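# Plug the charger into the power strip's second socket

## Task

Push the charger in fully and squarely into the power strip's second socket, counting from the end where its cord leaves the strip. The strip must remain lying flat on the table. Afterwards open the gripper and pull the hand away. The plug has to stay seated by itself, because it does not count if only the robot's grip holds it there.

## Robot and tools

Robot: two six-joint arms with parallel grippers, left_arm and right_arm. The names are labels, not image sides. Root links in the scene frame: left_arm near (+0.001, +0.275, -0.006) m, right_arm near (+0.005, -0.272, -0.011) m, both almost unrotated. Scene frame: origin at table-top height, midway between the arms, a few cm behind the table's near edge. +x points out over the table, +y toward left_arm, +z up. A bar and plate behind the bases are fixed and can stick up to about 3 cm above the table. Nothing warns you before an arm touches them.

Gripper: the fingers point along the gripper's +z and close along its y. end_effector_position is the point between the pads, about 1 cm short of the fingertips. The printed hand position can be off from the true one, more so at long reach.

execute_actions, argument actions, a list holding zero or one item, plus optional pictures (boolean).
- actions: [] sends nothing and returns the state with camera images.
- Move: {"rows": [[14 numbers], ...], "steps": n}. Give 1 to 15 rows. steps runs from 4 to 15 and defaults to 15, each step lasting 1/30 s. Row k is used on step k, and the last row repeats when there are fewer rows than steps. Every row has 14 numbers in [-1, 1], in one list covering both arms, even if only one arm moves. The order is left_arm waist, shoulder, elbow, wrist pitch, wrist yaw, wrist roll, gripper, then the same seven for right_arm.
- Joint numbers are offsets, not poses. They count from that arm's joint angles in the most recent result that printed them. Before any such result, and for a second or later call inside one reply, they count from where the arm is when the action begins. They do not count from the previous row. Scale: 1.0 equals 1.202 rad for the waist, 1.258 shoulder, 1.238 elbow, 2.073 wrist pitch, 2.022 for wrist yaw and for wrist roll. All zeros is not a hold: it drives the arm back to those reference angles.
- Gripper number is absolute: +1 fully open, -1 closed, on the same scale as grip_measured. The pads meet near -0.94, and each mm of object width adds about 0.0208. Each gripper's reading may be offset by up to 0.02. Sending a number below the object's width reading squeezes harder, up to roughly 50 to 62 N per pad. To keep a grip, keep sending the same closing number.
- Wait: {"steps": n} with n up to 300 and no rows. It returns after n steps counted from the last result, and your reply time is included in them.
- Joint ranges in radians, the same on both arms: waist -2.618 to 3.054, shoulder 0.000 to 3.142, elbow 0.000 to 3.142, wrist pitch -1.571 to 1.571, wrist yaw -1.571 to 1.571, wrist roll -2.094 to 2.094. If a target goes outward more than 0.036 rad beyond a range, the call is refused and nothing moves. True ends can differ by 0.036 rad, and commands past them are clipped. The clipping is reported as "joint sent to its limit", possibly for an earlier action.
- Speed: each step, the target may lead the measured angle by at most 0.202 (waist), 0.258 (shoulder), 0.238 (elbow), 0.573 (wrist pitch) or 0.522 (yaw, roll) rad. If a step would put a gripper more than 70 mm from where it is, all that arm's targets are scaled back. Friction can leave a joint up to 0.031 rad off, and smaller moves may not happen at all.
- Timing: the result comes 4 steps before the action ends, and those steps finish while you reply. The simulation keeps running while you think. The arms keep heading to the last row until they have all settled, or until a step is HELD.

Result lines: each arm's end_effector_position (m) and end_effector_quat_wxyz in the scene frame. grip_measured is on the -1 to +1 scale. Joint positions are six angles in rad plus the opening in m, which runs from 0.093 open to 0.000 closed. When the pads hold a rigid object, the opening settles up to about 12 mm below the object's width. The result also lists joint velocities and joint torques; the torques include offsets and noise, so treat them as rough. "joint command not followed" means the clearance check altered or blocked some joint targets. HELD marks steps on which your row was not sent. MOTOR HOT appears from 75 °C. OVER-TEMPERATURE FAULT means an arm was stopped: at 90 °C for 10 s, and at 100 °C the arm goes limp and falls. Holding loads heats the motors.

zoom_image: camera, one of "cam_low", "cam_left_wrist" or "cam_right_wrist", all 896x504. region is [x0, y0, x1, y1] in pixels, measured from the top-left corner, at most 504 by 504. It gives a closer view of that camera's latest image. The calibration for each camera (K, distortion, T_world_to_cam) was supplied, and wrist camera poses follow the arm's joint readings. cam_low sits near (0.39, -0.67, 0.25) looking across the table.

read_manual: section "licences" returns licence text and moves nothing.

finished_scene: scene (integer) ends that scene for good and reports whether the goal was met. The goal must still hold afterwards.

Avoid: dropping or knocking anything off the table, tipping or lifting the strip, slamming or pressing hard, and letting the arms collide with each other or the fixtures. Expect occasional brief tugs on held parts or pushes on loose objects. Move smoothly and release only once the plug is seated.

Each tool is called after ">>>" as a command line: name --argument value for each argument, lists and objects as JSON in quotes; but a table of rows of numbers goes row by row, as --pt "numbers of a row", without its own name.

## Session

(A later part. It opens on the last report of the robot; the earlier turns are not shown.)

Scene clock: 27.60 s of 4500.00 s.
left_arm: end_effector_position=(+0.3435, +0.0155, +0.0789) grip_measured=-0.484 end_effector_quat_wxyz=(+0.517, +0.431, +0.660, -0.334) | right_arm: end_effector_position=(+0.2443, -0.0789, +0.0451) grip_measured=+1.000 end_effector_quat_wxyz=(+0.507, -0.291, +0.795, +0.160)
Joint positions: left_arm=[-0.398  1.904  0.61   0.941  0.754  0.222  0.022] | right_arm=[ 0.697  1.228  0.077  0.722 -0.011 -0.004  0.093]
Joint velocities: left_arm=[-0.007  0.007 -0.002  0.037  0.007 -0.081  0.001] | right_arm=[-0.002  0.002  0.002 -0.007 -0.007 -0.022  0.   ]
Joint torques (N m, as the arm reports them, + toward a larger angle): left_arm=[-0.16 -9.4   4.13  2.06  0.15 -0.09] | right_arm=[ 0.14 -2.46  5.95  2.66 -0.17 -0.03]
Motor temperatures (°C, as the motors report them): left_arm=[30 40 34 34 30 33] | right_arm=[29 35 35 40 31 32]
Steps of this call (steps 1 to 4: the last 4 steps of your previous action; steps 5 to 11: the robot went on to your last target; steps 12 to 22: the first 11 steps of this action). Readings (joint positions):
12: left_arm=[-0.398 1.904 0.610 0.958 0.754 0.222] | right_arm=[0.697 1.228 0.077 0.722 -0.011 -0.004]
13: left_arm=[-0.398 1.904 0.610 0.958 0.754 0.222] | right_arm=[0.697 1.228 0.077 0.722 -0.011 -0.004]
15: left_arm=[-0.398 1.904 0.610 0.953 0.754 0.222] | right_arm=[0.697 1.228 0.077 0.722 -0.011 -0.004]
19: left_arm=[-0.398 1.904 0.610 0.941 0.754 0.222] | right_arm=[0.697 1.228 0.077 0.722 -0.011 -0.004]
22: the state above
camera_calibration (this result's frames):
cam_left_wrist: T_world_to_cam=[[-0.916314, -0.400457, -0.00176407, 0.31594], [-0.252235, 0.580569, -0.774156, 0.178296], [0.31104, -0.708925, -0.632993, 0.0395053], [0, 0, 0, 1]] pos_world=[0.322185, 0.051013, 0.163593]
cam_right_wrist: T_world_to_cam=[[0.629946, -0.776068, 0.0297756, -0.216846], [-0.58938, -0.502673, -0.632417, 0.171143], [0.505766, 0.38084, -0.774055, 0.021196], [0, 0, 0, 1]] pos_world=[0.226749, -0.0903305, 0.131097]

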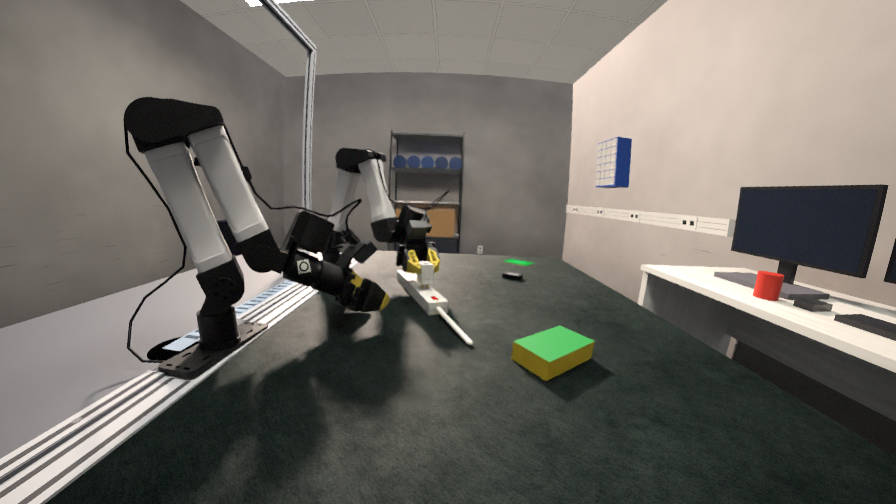

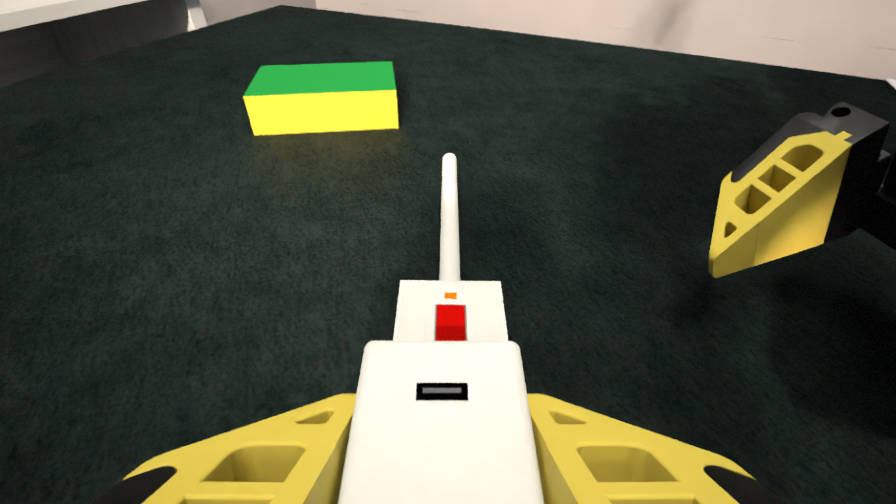

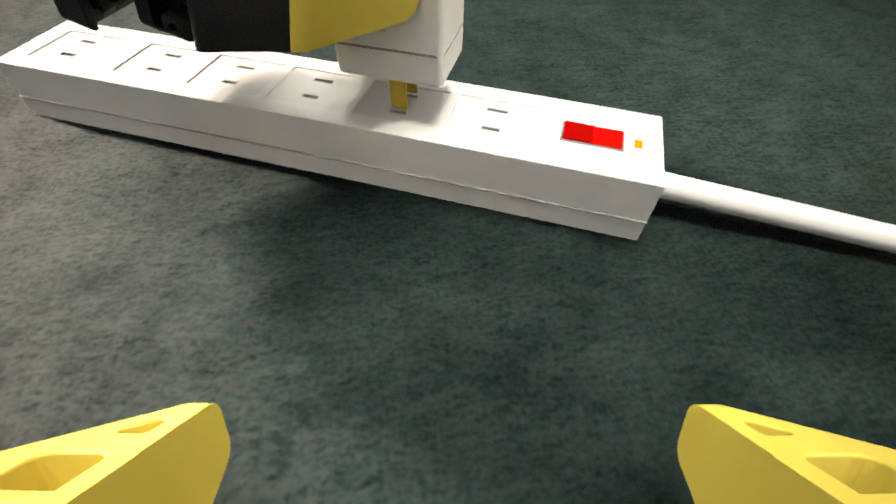

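>>> execute_actions --actions '[{"rows": [[-0.004,-0.016,-0.012,0.003,-0.003,-0.003,-0.65,0,0,0,0.005,0,0,1],[-0.004,-0.020,-0.012,0.003,-0.003,-0.003,-0.65,0,0,0,0.005,0,0,1],[-0.004,-0.023,-0.012,0.003,-0.003,-0.003,-0.65,0,0,0,0.005,0,0,1],[-0.004,-0.023,-0.012,0.002,-0.003,-0.003,-0.65,0,0,0,0.005,0,0,1],[-0.004,-0.023,-0.012,0.0,-0.003,-0.003,-0.65,0,0,0,0.005,0,0,1],[-0.004,-0.023,-0.012,-0.003,-0.003,-0.003,-0.65,0,0,0,0.005,0,0,1],[-0.004,-0.023,-0.012,-0.005,-0.003,-0.003,-0.65,0,0,0,0.005,0,0,1],[-0.004,-0.023,-0.012,-0.007,-0.003,-0.003,-0.65,0,0,0,0.005,0,0,1],[-0.004,-0.023,-0.012,-0.008,-0.003,-0.003,-0.65,0,0,0,0.005,0,0,1]], "steps": 15}]' --pictures true

>>> zoom_image --camera "cam_right_wrist" --region '[340, 0, 500, 140]'

>>> zoom_image --camera "cam_left_wrist" --region '[350, 155, 560, 365]'

Scene clock: 28.67 s of 4500.00 s.
left_arm: end_effector_position=(+0.3429, +0.0157, +0.0790) grip_measured=-0.484 end_effector_quat_wxyz=(+0.514, +0.431, +0.662, -0.335) | right_arm: end_effector_position=(+0.2443, -0.0789, +0.0451) grip_measured=+1.000 end_effector_quat_wxyz=(+0.507, -0.291, +0.795, +0.160)
Joint positions: left_arm=[-0.398  1.897  0.61   0.928  0.754  0.222  0.022] | right_arm=[ 0.697  1.228  0.077  0.722 -0.011 -0.004  0.093]
Joint velocities: left_arm=[-0.002 -0.007  0.002 -0.051 -0.022 -0.037  0.   ] | right_arm=[ 0.002 -0.012 -0.012 -0.095 -0.022 -0.007  0.   ]
Joint torques (N m, as the arm reports them, + toward a larger angle): left_arm=[ -0.18 -10.28   4.37   2.11   0.17  -0.09] | right_arm=[ 0.14 -2.46  5.92  2.67 -0.18 -0.01]
Motor temperatures (°C, as the motors report them): left_arm=[30 40 34 35 30 33] | right_arm=[29 35 35 41 31 32]
Steps of this call (steps 1 to 4: the last 4 steps of your previous action; steps 5 to 15: the robot went on to your last target; steps 16 to 21: nothing new was sent; steps 22 to 32: the first 11 steps of this action). Readings (joint positions):
22: left_arm=[-0.398 1.904 0.610 0.941 0.754 0.222] | right_arm=[0.697 1.228 0.077 0.722 -0.011 -0.004]
23: left_arm=[-0.398 1.904 0.610 0.941 0.754 0.222] | right_arm=[0.697 1.228 0.077 0.722 -0.011 -0.004]
25: left_arm=[-0.398 1.904 0.610 0.941 0.754 0.222] | right_arm=[0.697 1.228 0.077 0.722 -0.011 -0.004]
29: left_arm=[-0.398 1.901 0.610 0.935 0.754 0.222] | right_arm=[0.697 1.228 0.077 0.722 -0.011 -0.004]
32: the state above
camera_calibration (this result's frames):
cam_left_wrist: T_world_to_cam=[[-0.916272, -0.400544, 0.00308579, 0.315066], [-0.257227, 0.582485, -0.771068, 0.179498], [0.307049, -0.707302, -0.636746, 0.0415672], [0, 0, 0, 1]] pos_world=[0.322095, 0.0510437, 0.163901]
cam_right_wrist: T_world_to_cam=[[0.629946, -0.776068, 0.0297756, -0.216846], [-0.58938, -0.502673, -0.632417, 0.171143], [0.505766, 0.38084, -0.774055, 0.021196], [0, 0, 0, 1]] pos_world=[0.226749, -0.0903305, 0.131097]

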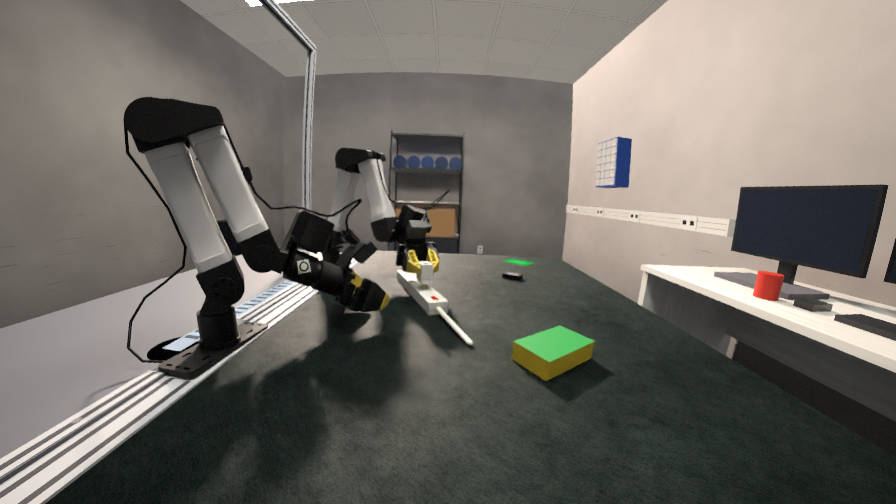

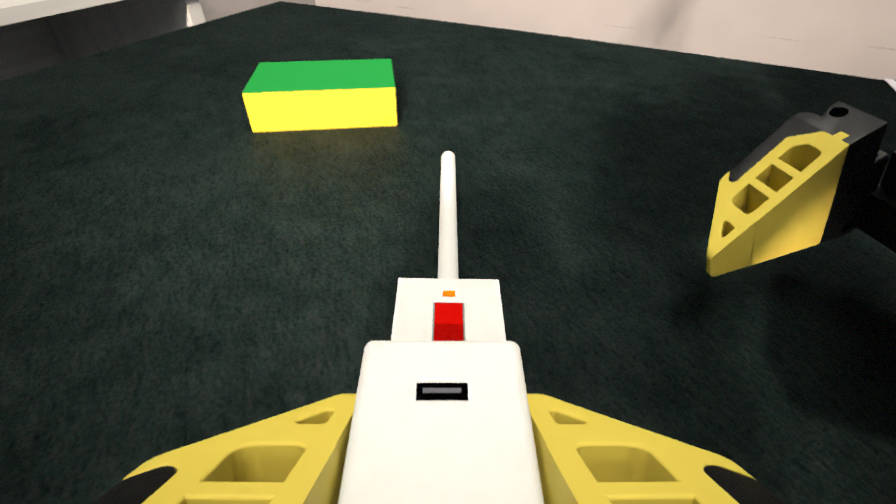

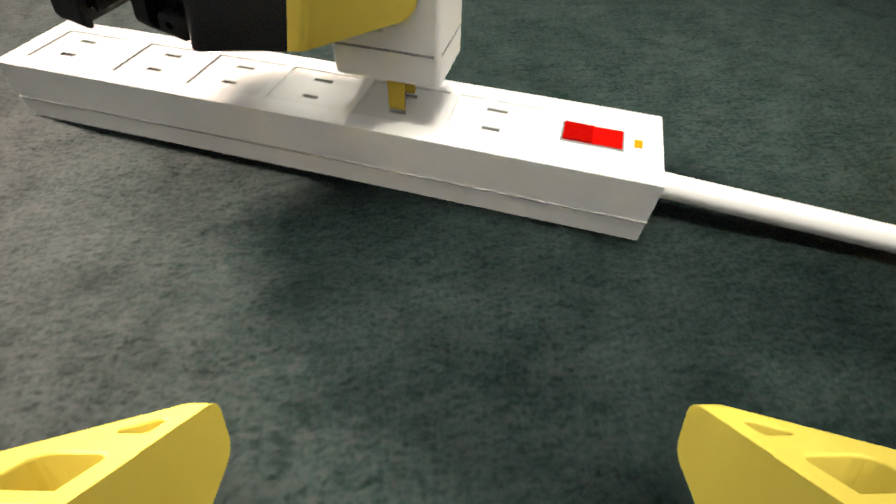

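Region (340, 0, 500, 140) of cam_right_wrist's 896x504 image, scaled by 3.150, with more detail than that image has; it fills the top 441 rows of this view, and the rest is white.

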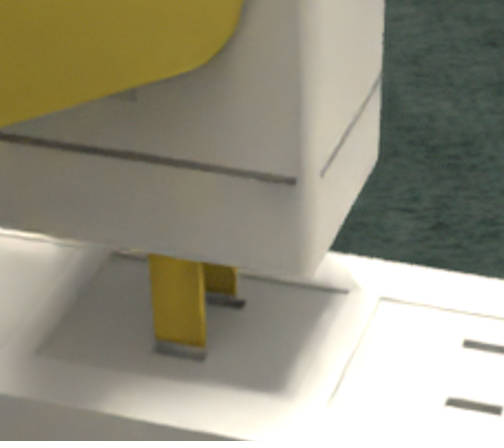

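Region (350, 155, 560, 365) of cam_left_wrist's 896x504 image, scaled by 2.400, with more detail than that image has.

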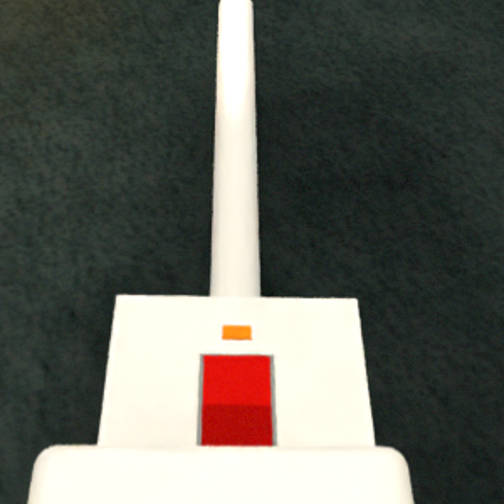

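>>> execute_actions --actions '[{"rows": [[-0.004,0.0,-0.012,0.0,-0.003,-0.003,-0.65,0,0,0,0.005,0,0,1],[-0.004,0.008,-0.012,0.0,-0.003,-0.003,-0.65,0,0,0,0.005,0,0,1],[-0.004,0.012,-0.012,0.001,-0.003,-0.003,-0.65,0,0,0,0.005,0,0,1],[-0.004,0.015,-0.012,0.002,-0.003,-0.003,-0.65,0,0,0,0.005,0,0,1],[-0.004,0.017,-0.012,0.003,-0.003,-0.003,-0.65,0,0,0,0.005,0,0,1],[-0.004,0.019,-0.012,0.004,-0.003,-0.003,-0.65,0,0,0,0.005,0,0,1],[-0.004,0.021,-0.012,0.005,-0.003,-0.003,-0.65,0,0,0,0.005,0,0,1],[-0.004,0.022,-0.012,0.005,-0.003,-0.003,-0.65,0,0,0,0.005,0,0,1],[-0.004,0.023,-0.012,0.005,-0.003,-0.003,-0.65,0,0,0,0.005,0,0,1]], "steps": 15}]' --pictures true

>>> zoom_image --camera "cam_right_wrist" --region '[340, 0, 500, 140]'

Scene clock: 29.53 s of 4500.00 s.
left_arm: end_effector_position=(+0.3433, +0.0156, +0.0785) grip_measured=-0.484 end_effector_quat_wxyz=(+0.515, +0.431, +0.661, -0.335) | right_arm: end_effector_position=(+0.2443, -0.0789, +0.0451) grip_measured=+1.000 end_effector_quat_wxyz=(+0.507, -0.291, +0.795, +0.160)
Joint positions: left_arm=[-0.398  1.902  0.61   0.935  0.754  0.222  0.022] | right_arm=[ 0.697  1.228  0.077  0.722 -0.011 -0.004  0.093]
Joint velocities: left_arm=[ 0.017  0.017  0.007  0.007 -0.007  0.022  0.   ] | right_arm=[-0.002 -0.007 -0.017 -0.007 -0.051 -0.007  0.   ]
Joint torques (N m, as the arm reports them, + toward a larger angle): left_arm=[-0.17 -6.29  4.38  2.02  0.15 -0.09] | right_arm=[ 0.15 -2.45  5.94  2.66 -0.17 -0.02]
Motor temperatures (°C, as the motors report them): left_arm=[30 40 34 35 30 33] | right_arm=[29 35 36 41 31 32]
Steps of this call (steps 1 to 4: the last 4 steps of your previous action; steps 5 to 15: the robot went on to your last target; steps 16 to 26: the first 11 steps of this action). Readings (joint positions):
16: left_arm=[-0.398 1.896 0.610 0.925 0.754 0.222] | right_arm=[0.697 1.228 0.077 0.722 -0.011 -0.004]
17: left_arm=[-0.398 1.896 0.610 0.925 0.754 0.222] | right_arm=[0.697 1.228 0.077 0.722 -0.011 -0.004]
19: left_arm=[-0.398 1.896 0.610 0.925 0.754 0.222] | right_arm=[0.697 1.228 0.077 0.722 -0.011 -0.004]
23: left_arm=[-0.398 1.899 0.610 0.929 0.754 0.222] | right_arm=[0.697 1.228 0.077 0.722 -0.011 -0.004]
26: the state above
camera_calibration (this result's frames):
cam_left_wrist: T_world_to_cam=[[-0.916292, -0.400509, 0.00119979, 0.315477], [-0.255288, 0.581741, -0.772273, 0.178675], [0.308604, -0.707934, -0.63529, 0.0403942], [0, 0, 0, 1]] pos_world=[0.322217, 0.0510051, 0.16327]
cam_right_wrist: T_world_to_cam=[[0.629946, -0.776068, 0.0297756, -0.216846], [-0.58938, -0.502673, -0.632417, 0.171143], [0.505766, 0.38084, -0.774055, 0.021196], [0, 0, 0, 1]] pos_world=[0.226749, -0.0903305, 0.131097]

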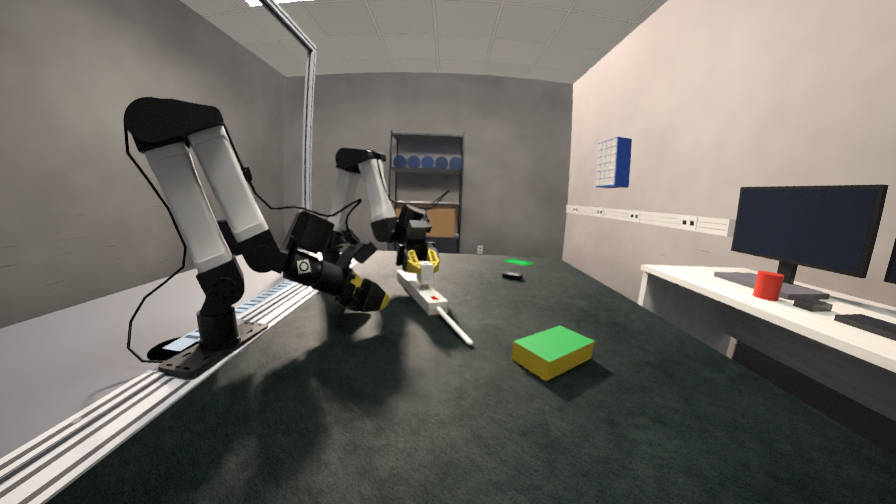

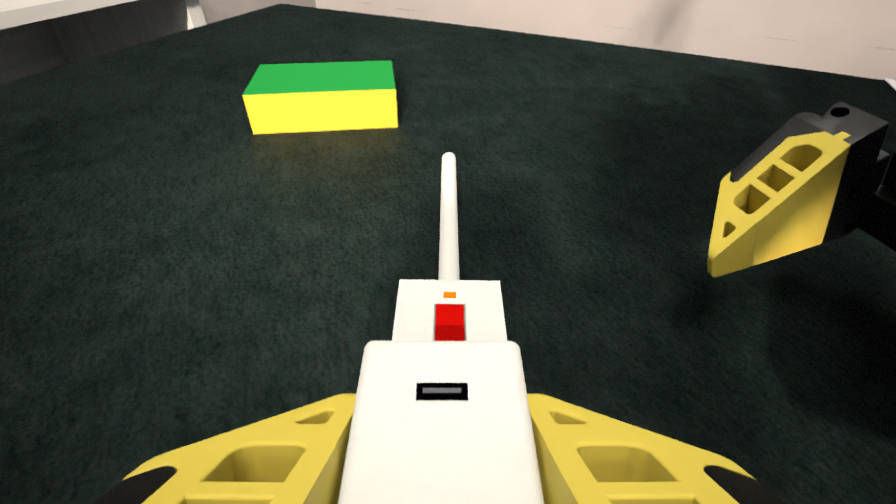

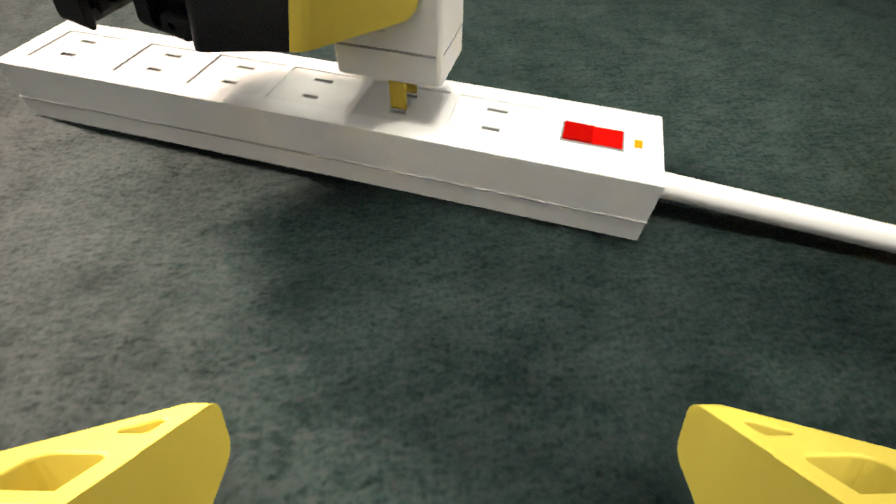

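Region (340, 0, 500, 140) of cam_right_wrist's 896x504 image, scaled by 3.150, with more detail than that image has; it fills the top 441 rows of this view, and the rest is white.

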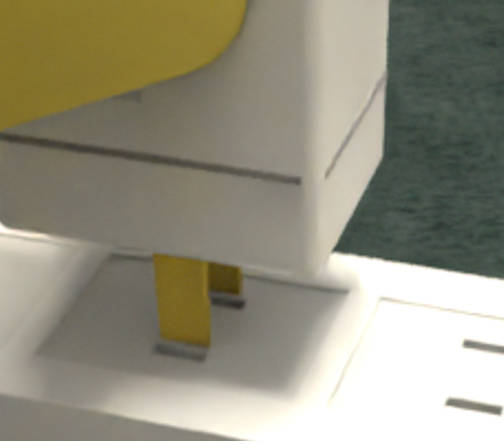

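>>> execute_actions --actions '[{"rows": [[-0.004,0.008,-0.012,-0.002,0.003,-0.003,-0.65,0,0,0,0.005,0,0,1],[-0.004,0.008,-0.012,-0.003,0.005,-0.003,-0.65,0,0,0,0.005,0,0,1],[-0.004,0.008,-0.012,-0.004,0.007,-0.003,-0.65,0,0,0,0.005,0,0,1],[-0.004,0.008,-0.012,-0.004,0.008,-0.003,-0.65,0,0,0,0.005,0,0,1],[-0.004,0.008,-0.012,-0.004,0.009,-0.003,-0.65,0,0,0,0.005,0,0,1],[-0.004,0.008,-0.012,-0.004,0.010,-0.003,-0.65,0,0,0,0.005,0,0,1],[-0.004,0.008,-0.012,-0.004,0.011,-0.003,-0.65,0,0,0,0.005,0,0,1],[-0.004,0.008,-0.012,-0.004,0.012,-0.003,-0.65,0,0,0,0.005,0,0,1],[-0.004,0.008,-0.012,-0.004,0.013,-0.003,-0.65,0,0,0,0.005,0,0,1],[-0.004,0.008,-0.012,-0.004,0.014,-0.003,-0.65,0,0,0,0.005,0,0,1]], "steps": 15}]' --pictures true

>>> zoom_image --camera "cam_right_wrist" --region '[340, 0, 500, 140]'

Scene clock: 30.97 s of 4500.00 s.
left_arm: end_effector_position=(+0.3419, +0.0149, +0.0786) grip_measured=-0.484 end_effector_quat_wxyz=(+0.514, +0.433, +0.659, -0.338) | right_arm: end_effector_position=(+0.2443, -0.0789, +0.0451) grip_measured=+1.000 end_effector_quat_wxyz=(+0.507, -0.291, +0.795, +0.160)
Joint positions: left_arm=[-0.398  1.904  0.61   0.937  0.764  0.222  0.022] | right_arm=[ 0.697  1.228  0.077  0.722 -0.011 -0.004  0.093]
Joint velocities: left_arm=[ 0.007 -0.007  0.012 -0.007  0.066 -0.066 -0.001] | right_arm=[-0.017 -0.012 -0.012 -0.007 -0.022  0.007  0.   ]
Joint torques (N m, as the arm reports them, + toward a larger angle): left_arm=[-0.28 -7.66  4.27  2.05  0.28 -0.12] | right_arm=[ 0.12 -2.44  5.99  2.66 -0.17 -0.03]
Motor temperatures (°C, as the motors report them): left_arm=[30 40 34 35 30 33] | right_arm=[29 35 36 41 31 32]
Steps of this call (steps 1 to 4: the last 4 steps of your previous action; steps 5 to 15: the robot went on to your last target; steps 16 to 32: nothing new was sent; steps 33 to 43: the first 11 steps of this action). Readings (joint positions):
33: left_arm=[-0.398 1.904 0.610 0.938 0.755 0.222] | right_arm=[0.697 1.228 0.077 0.722 -0.011 -0.004]
34: left_arm=[-0.398 1.904 0.610 0.938 0.755 0.222] | right_arm=[0.697 1.228 0.077 0.722 -0.011 -0.004]
36: left_arm=[-0.398 1.904 0.610 0.938 0.756 0.222] | right_arm=[0.697 1.228 0.077 0.722 -0.011 -0.004]
40: left_arm=[-0.398 1.904 0.610 0.938 0.759 0.222] | right_arm=[0.697 1.228 0.077 0.722 -0.011 -0.004]
43: the state above
camera_calibration (this result's frames):
cam_left_wrist: T_world_to_cam=[[-0.919868, -0.392215, 0.00319533, 0.3149], [-0.250726, 0.581727, -0.773777, 0.177449], [0.301628, -0.712574, -0.63345, 0.0427113], [0, 0, 0, 1]] pos_world=[0.321275, 0.050717, 0.163355]
cam_right_wrist: T_world_to_cam=[[0.629946, -0.776068, 0.0297756, -0.216846], [-0.58938, -0.502673, -0.632417, 0.171143], [0.505766, 0.38084, -0.774055, 0.021196], [0, 0, 0, 1]] pos_world=[0.226749, -0.0903305, 0.131097]

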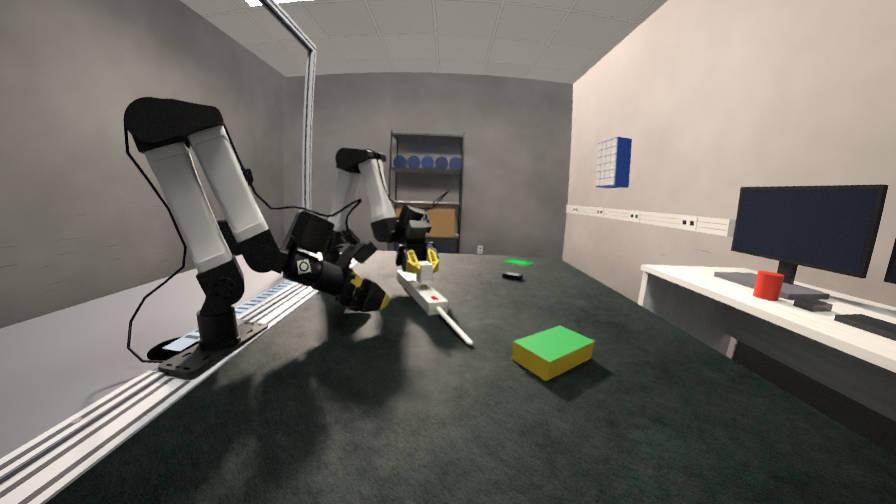

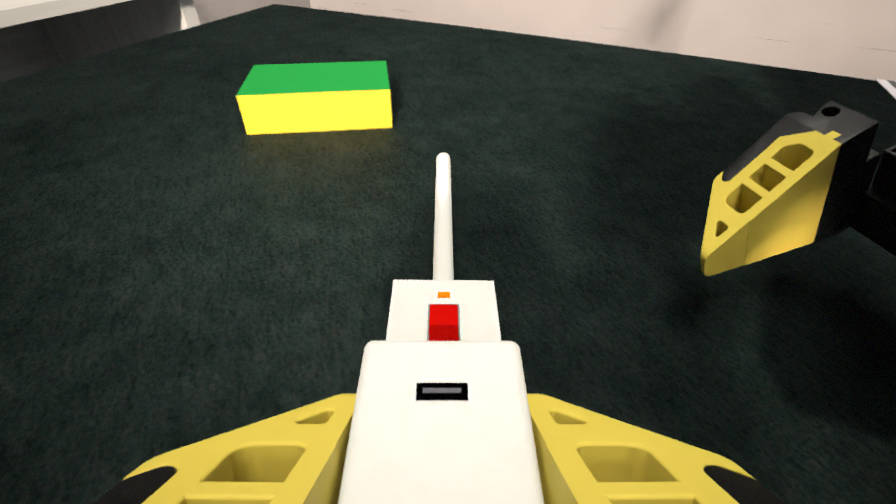

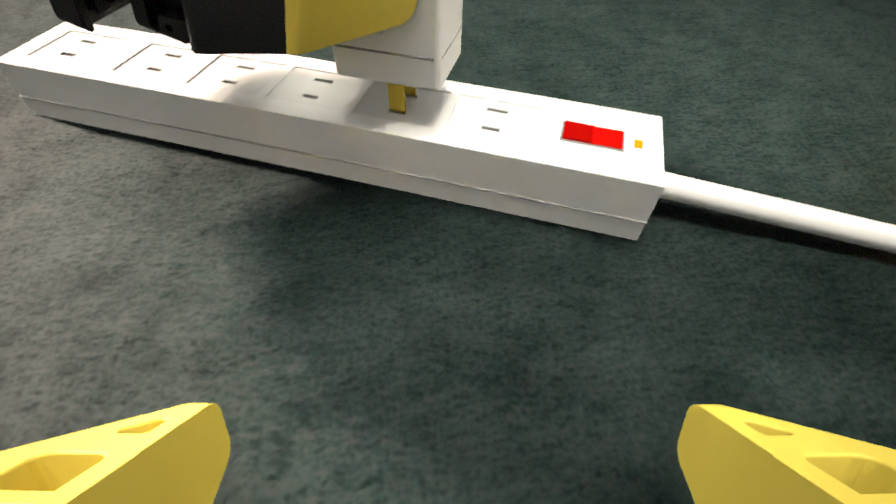

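Region (340, 0, 500, 140) of cam_right_wrist's 896x504 image, scaled by 3.150, with more detail than that image has; it fills the top 441 rows of this view, and the rest is white.

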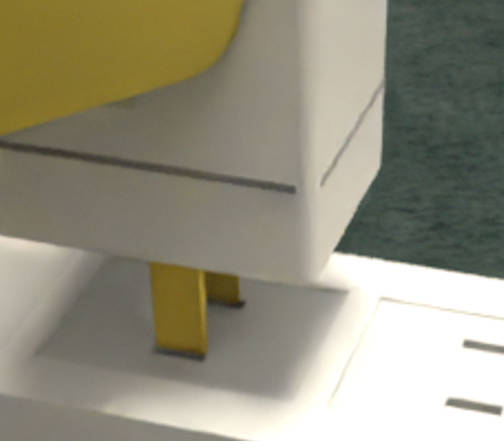

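>>> execute_actions --actions '[]'

>>> zoom_image --camera "cam_right_wrist" --region '[340, 0, 500, 140]'

Scene clock: 31.10 s of 4500.00 s.
left_arm: end_effector_position=(+0.3410, +0.0148, +0.0773) grip_measured=-0.484 end_effector_quat_wxyz=(+0.510, +0.433, +0.661, -0.340) | right_arm: end_effector_position=(+0.2443, -0.0789, +0.0451) grip_measured=+1.000 end_effector_quat_wxyz=(+0.507, -0.291, +0.795, +0.160)
Joint positions: left_arm=[-0.398  1.904  0.61   0.929  0.767  0.222  0.022] | right_arm=[ 0.697  1.228  0.077  0.722 -0.011 -0.004  0.093]
Joint velocities: left_arm=[-0.002  0.002 -0.017 -0.125 -0.051  0.022 -0.   ] | right_arm=[-0.007 -0.017 -0.007  0.037  0.022  0.022  0.   ]
Joint torques (N m, as the arm reports them, + toward a larger angle): left_arm=[-0.2  -7.69  4.22  2.03  0.39 -0.11] | right_arm=[ 0.11 -2.45  5.96  2.66 -0.17 -0.03]
Motor temperatures (°C, as the motors report them): left_arm=[30 40 34 35 30 33] | right_arm=[29 35 36 41 31 32]
Kept back: nothing.
Steps of this call (steps 1 to 4: the last 4 steps of your previous action). Readings (joint positions):
1: left_arm=[-0.398 1.904 0.610 0.934 0.766 0.222] | right_arm=[0.697 1.228 0.077 0.722 -0.011 -0.004]
2: left_arm=[-0.398 1.904 0.610 0.931 0.767 0.222] | right_arm=[0.697 1.228 0.077 0.722 -0.011 -0.004]
4: the state above
camera_calibration (this result's frames):
cam_left_wrist: T_world_to_cam=[[-0.920902, -0.389676, 0.00964087, 0.313869], [-0.255177, 0.583982, -0.770616, 0.17741], [0.29466, -0.712122, -0.637227, 0.0447718], [0, 0, 0, 1]] pos_world=[0.321121, 0.0505856, 0.162219]
cam_right_wrist: T_world_to_cam=[[0.629946, -0.776068, 0.0297756, -0.216846], [-0.58938, -0.502673, -0.632417, 0.171143], [0.505766, 0.38084, -0.774055, 0.021196], [0, 0, 0, 1]] pos_world=[0.226749, -0.0903305, 0.131097]

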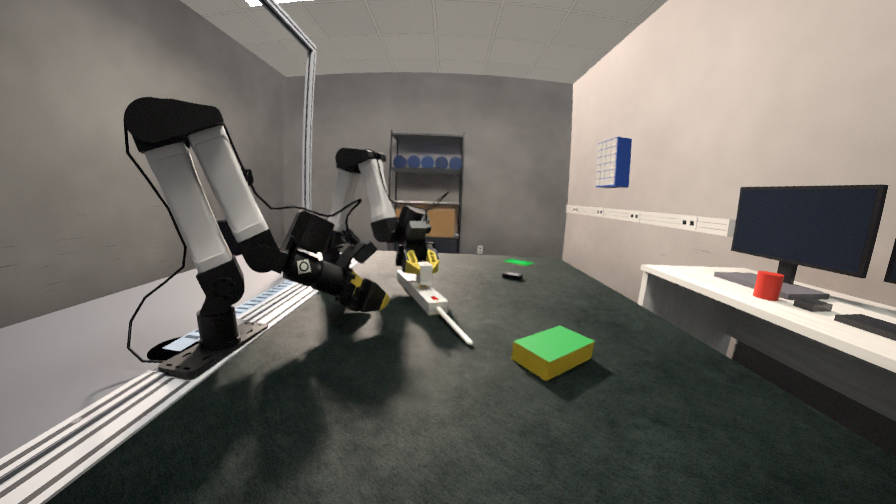

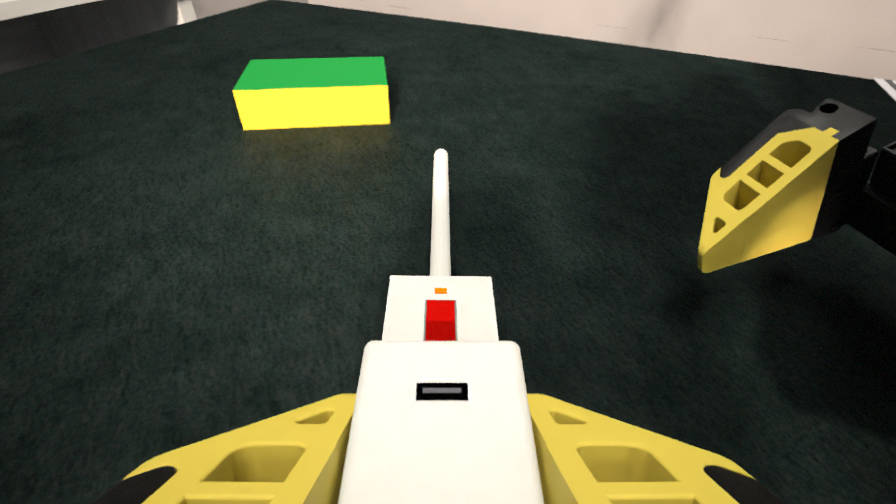

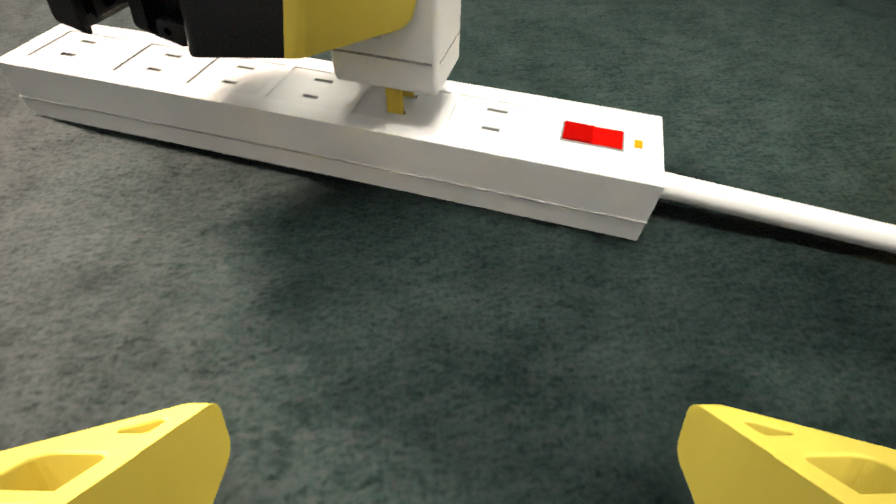

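Region (340, 0, 500, 140) of cam_right_wrist's 896x504 image, scaled by 3.150, with more detail than that image has; it fills the top 441 rows of this view, and the rest is white.

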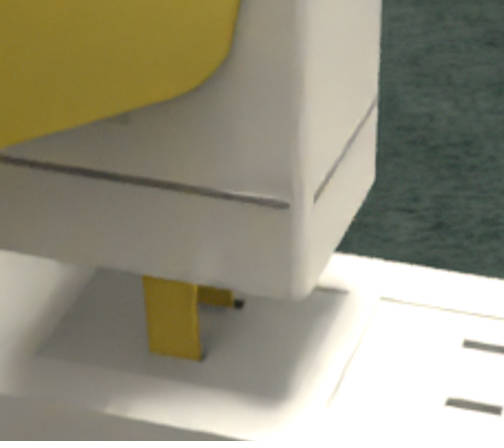

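>>> execute_actions --actions '[{"rows": [[-0.004,0.012,-0.012,0.0,0.002,-0.003,-0.65,0,0,0,0.005,0,0,1],[-0.004,0.016,-0.012,0.002,0.002,-0.003,-0.65,0,0,0,0.005,0,0,1],[-0.004,0.020,-0.012,0.005,0.002,-0.003,-0.65,0,0,0,0.005,0,0,1],[-0.004,0.024,-0.012,0.008,0.002,-0.003,-0.65,0,0,0,0.005,0,0,1],[-0.004,0.028,-0.012,0.011,0.002,-0.003,-0.65,0,0,0,0.005,0,0,1],[-0.004,0.032,-0.012,0.013,0.002,-0.003,-0.65,0,0,0,0.005,0,0,1],[-0.004,0.036,-0.012,0.015,0.002,-0.003,-0.65,0,0,0,0.005,0,0,1],[-0.004,0.040,-0.012,0.017,0.002,-0.003,-0.65,0,0,0,0.005,0,0,1],[-0.004,0.044,-0.012,0.019,0.002,-0.003,-0.65,0,0,0,0.005,0,0,1],[-0.004,0.047,-0.012,0.021,0.002,-0.003,-0.65,0,0,0,0.005,0,0,1],[-0.004,0.050,-0.012,0.022,0.002,-0.003,-0.65,0,0,0,0.005,0,0,1]], "steps": 15}]' --pictures true

>>> zoom_image --camera "cam_right_wrist" --region '[320, 0, 500, 160]'

Scene clock: 41.30 s of 4500.00 s.
left_arm: end_effector_position=(+0.3415, +0.0147, +0.0684) grip_measured=-0.484 end_effector_quat_wxyz=(+0.507, +0.433, +0.663, -0.341) | right_arm: end_effector_position=(+0.2443, -0.0789, +0.0451) grip_measured=+1.000 end_effector_quat_wxyz=(+0.507, -0.291, +0.795, +0.160)
Joint positions: left_arm=[-0.398  1.939  0.61   0.956  0.768  0.222  0.022] | right_arm=[ 0.697  1.228  0.077  0.722 -0.011 -0.004  0.093]
Joint velocities: left_arm=[ 0.002  0.046 -0.007  0.081  0.022 -0.095 -0.   ] | right_arm=[-0.007  0.012 -0.007 -0.037 -0.051 -0.051  0.   ]
Joint torques (N m, as the arm reports them, + toward a larger angle): left_arm=[-0.42 -6.79  4.03  2.05  0.21 -0.05] | right_arm=[ 0.12 -2.42  5.94  2.66 -0.17 -0.02]
Motor temperatures (°C, as the motors report them): left_arm=[30 40 34 36 30 33] | right_arm=[29 35 36 42 31 32]
Steps of this call (steps 1 to 15: the robot went on to your last target; steps 16 to 90: nothing new was sent; then 6.83 s passed at rest; steps 91 to 101: the first 11 steps of this action). Readings (joint positions):
91: left_arm=[-0.398 1.904 0.610 0.929 0.767 0.222] | right_arm=[0.697 1.228 0.077 0.722 -0.011 -0.004]
92: left_arm=[-0.398 1.904 0.610 0.929 0.767 0.222] | right_arm=[0.697 1.228 0.077 0.722 -0.011 -0.004]
94: left_arm=[-0.398 1.907 0.610 0.930 0.767 0.222] | right_arm=[0.697 1.228 0.077 0.722 -0.011 -0.004]
98: left_arm=[-0.398 1.928 0.610 0.941 0.767 0.222] | right_arm=[0.697 1.228 0.077 0.722 -0.011 -0.004]
101: the state above
camera_calibration (this result's frames):
cam_left_wrist: T_world_to_cam=[[-0.921044, -0.389148, 0.0155524, 0.313985], [-0.260632, 0.586211, -0.76709, 0.172413], [0.289395, -0.710577, -0.641351, 0.0409333], [0, 0, 0, 1]] pos_world=[0.322284, 0.0502028, 0.153625]
cam_right_wrist: T_world_to_cam=[[0.629946, -0.776068, 0.0297756, -0.216846], [-0.58938, -0.502673, -0.632417, 0.171143], [0.505766, 0.38084, -0.774055, 0.021196], [0, 0, 0, 1]] pos_world=[0.226749, -0.0903305, 0.131097]

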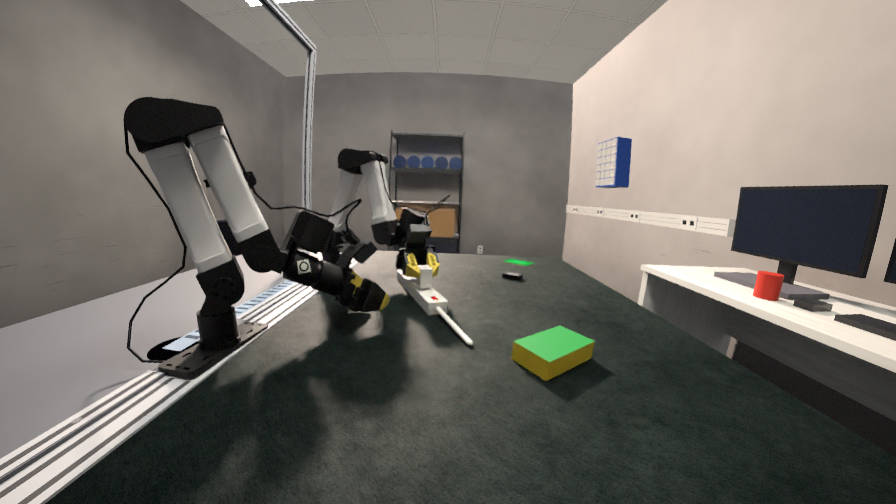

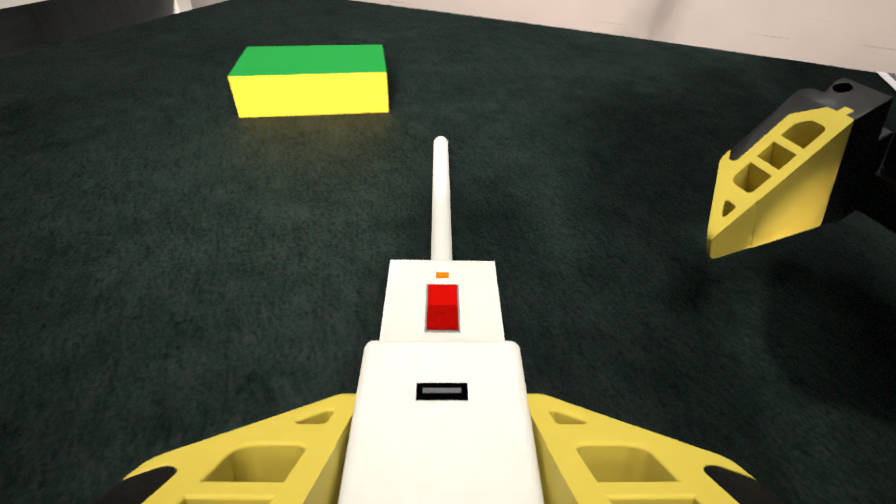

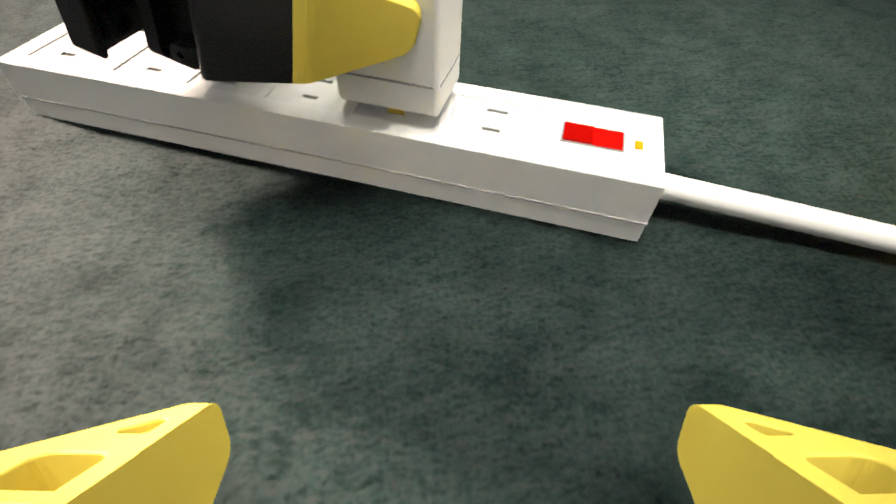

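Region (320, 0, 500, 160) of cam_right_wrist's 896x504 image, scaled by 2.800, with more detail than that image has.

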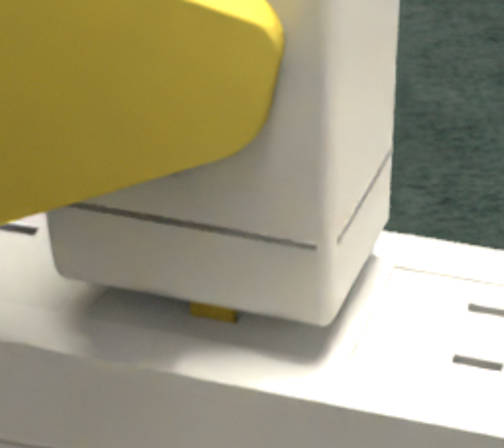

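>>> execute_actions --actions '[{"rows": [[0,0.0,0,0.006,0,0,-0.3,0,0,0,0.005,0,0,1],[0,0.0,0,0.006,0,0,0.2,0,0,0,0.005,0,0,1],[0,-0.005,0.005,0.006,0,0,0.6,0,0,0,0.005,0,0,1],[0,-0.012,0.012,0.004,0,0,0.6,0,0,0,0.005,0,0,1],[0,-0.025,0.022,0.0,0,0,0.6,0,0,0,0.005,0,0,1],[0,-0.045,0.028,-0.014,0,0,0.6,0,0,0,0.005,0,0,1],[0,-0.070,0.034,-0.032,0,0,0.6,0,0,0,0.005,0,0,1],[0,-0.098,0.041,-0.054,0,0,0.6,0,0,0,0.005,0,0,1],[0,-0.126,0.048,-0.076,0,0,0.6,0,0,0,0.005,0,0,1],[0,-0.153,0.055,-0.098,0,0,0.6,0,0,0,0.005,0,0,1],[0,-0.177,0.061,-0.117,0,0,0.6,0,0,0,0.005,0,0,1],[0,-0.195,0.065,-0.132,0,0,0.6,0,0,0,0.005,0,0,1],[0,-0.206,0.068,-0.141,0,0,0.6,0,0,0,0.005,0,0,1],[0,-0.210,0.069,-0.144,0,0,0.6,0,0,0,0.005,0,0,1]], "steps": 15}]'

Scene clock: 44.27 s of 4500.00 s.
left_arm: end_effector_position=(+0.3429, +0.0133, +0.1085) grip_measured=+0.598 end_effector_quat_wxyz=(+0.521, +0.436, +0.651, -0.339) | right_arm: end_effector_position=(+0.2443, -0.0789, +0.0451) grip_measured=+1.000 end_effector_quat_wxyz=(+0.507, -0.291, +0.795, +0.160)
Joint positions: left_arm=[-0.398  1.801  0.638  0.828  0.77   0.221  0.074] | right_arm=[ 0.697  1.228  0.077  0.722 -0.011 -0.004  0.093]
Joint velocities: left_arm=[-0.007 -1.062  0.31  -0.813 -0.022 -0.022 -0.   ] | right_arm=[ 0.007 -0.002 -0.007  0.051  0.037 -0.066  0.   ]
Joint torques (N m, as the arm reports them, + toward a larger angle): left_arm=[ 0.11 -9.75  9.14  2.2   0.19 -0.05] | right_arm=[ 0.14 -2.47  5.91  2.66 -0.17 -0.03]
Motor temperatures (°C, as the motors report them): left_arm=[30 40 34 36 30 33] | right_arm=[29 35 36 42 31 32]
Steps of this call (steps 1 to 4: the last 4 steps of your previous action; steps 5 to 30: the robot went on to your last target; steps 31 to 78: nothing new was sent; steps 79 to 89: the first 11 steps of this action). Readings (joint positions):
79: left_arm=[-0.398 1.944 0.610 0.967 0.770 0.221] | right_arm=[0.697 1.228 0.077 0.722 -0.011 -0.004]
80: left_arm=[-0.398 1.944 0.610 0.967 0.770 0.221] | right_arm=[0.697 1.228 0.077 0.722 -0.011 -0.004]
82: left_arm=[-0.398 1.944 0.610 0.967 0.770 0.221] | right_arm=[0.697 1.228 0.077 0.722 -0.011 -0.004]
86: left_arm=[-0.398 1.898 0.612 0.916 0.770 0.221] | right_arm=[0.697 1.228 0.077 0.722 -0.011 -0.004]
89: the state above

>>> execute_actions --actions '[{"rows": [[-0.003,-0.106,0.056,-0.100,-0.006,0.003,0.3,0,0,0,0.005,0,0,1],[-0.008,-0.118,0.078,-0.140,-0.018,0.007,-0.2,0,0,0,0.005,0,0,1],[-0.016,-0.135,0.108,-0.195,-0.036,0.015,-0.6,0,0,0,0.005,0,0,1],[-0.025,-0.151,0.143,-0.257,-0.056,0.023,-1,0,0,0,0.005,0,0,1],[-0.034,-0.164,0.180,-0.319,-0.076,0.031,-1,0,0,0,0.005,0,0,1],[-0.043,-0.172,0.220,-0.381,-0.096,0.039,-1,0,0,0,0.005,0,0,1],[-0.054,-0.170,0.268,-0.435,-0.115,0.047,-1,0,0,0,0.005,0,0,1],[-0.065,-0.160,0.320,-0.488,-0.134,0.054,-1,0,0,0,0.005,0,0,1],[-0.076,-0.142,0.374,-0.540,-0.153,0.062,-1,0,0,0,0.005,0,0,1],[-0.088,-0.118,0.430,-0.592,-0.172,0.070,-1,0,0,0,0.005,0,0,1],[-0.099,-0.091,0.487,-0.643,-0.191,0.077,-1,0,0,0,0.005,0,0,1],[-0.110,-0.064,0.545,-0.688,-0.208,0.084,-1,0,0,0,0.005,0,0,1],[-0.120,-0.038,0.598,-0.728,-0.223,0.090,-1,0,0,0,0.005,0,0,1],[-0.127,-0.019,0.634,-0.755,-0.233,0.094,-1,0,0,0,0.005,0,0,1],[-0.130,-0.010,0.650,-0.768,-0.238,0.096,-1,0,0,0,0.005,0,0,1]], "steps": 15}]'

Scene clock: 45.47 s of 4500.00 s.
left_arm: end_effector_position=(+0.3671, -0.0057, +0.1837) grip_measured=-1.000 end_effector_quat_wxyz=(+0.436, +0.440, +0.741, -0.261) | right_arm: end_effector_position=(+0.2443, -0.0789, +0.0451) grip_measured=+1.000 end_effector_quat_wxyz=(+0.507, -0.291, +0.795, +0.160)
Joint positions: left_arm=[-0.483  1.633  1.106 -0.087  0.539  0.311  0.   ] | right_arm=[ 0.697  1.228  0.077  0.722 -0.011 -0.004  0.093]
Joint velocities: left_arm=[-0.388  0.3    2.073 -2.718 -0.945  0.374  0.   ] | right_arm=[-0.022 -0.012  0.017 -0.022 -0.022  0.007  0.   ]
Joint torques (N m, as the arm reports them, + toward a larger angle): left_arm=[-0.56 -5.37  9.64  2.02  0.15  0.05] | right_arm=[ 0.13 -2.43  5.96  2.66 -0.17 -0.03]
Motor temperatures (°C, as the motors report them): left_arm=[30 40 34 36 30 33] | right_arm=[29 35 36 43 31 32]
Steps of this call (steps 1 to 4: the last 4 steps of your previous action; steps 5 to 25: the robot went on to your last target; steps 26 to 36: the first 11 steps of this action). Readings (joint positions):
26: left_arm=[-0.398 1.673 0.682 0.661 0.770 0.221] | right_arm=[0.697 1.228 0.077 0.722 -0.011 -0.004]
27: left_arm=[-0.398 1.672 0.687 0.643 0.767 0.222] | right_arm=[0.697 1.228 0.077 0.722 -0.011 -0.004]
29: left_arm=[-0.402 1.664 0.724 0.539 0.742 0.232] | right_arm=[0.697 1.228 0.077 0.722 -0.011 -0.004]
33: left_arm=[-0.441 1.623 0.903 0.193 0.636 0.272] | right_arm=[0.697 1.228 0.077 0.722 -0.011 -0.004]
36: the state above


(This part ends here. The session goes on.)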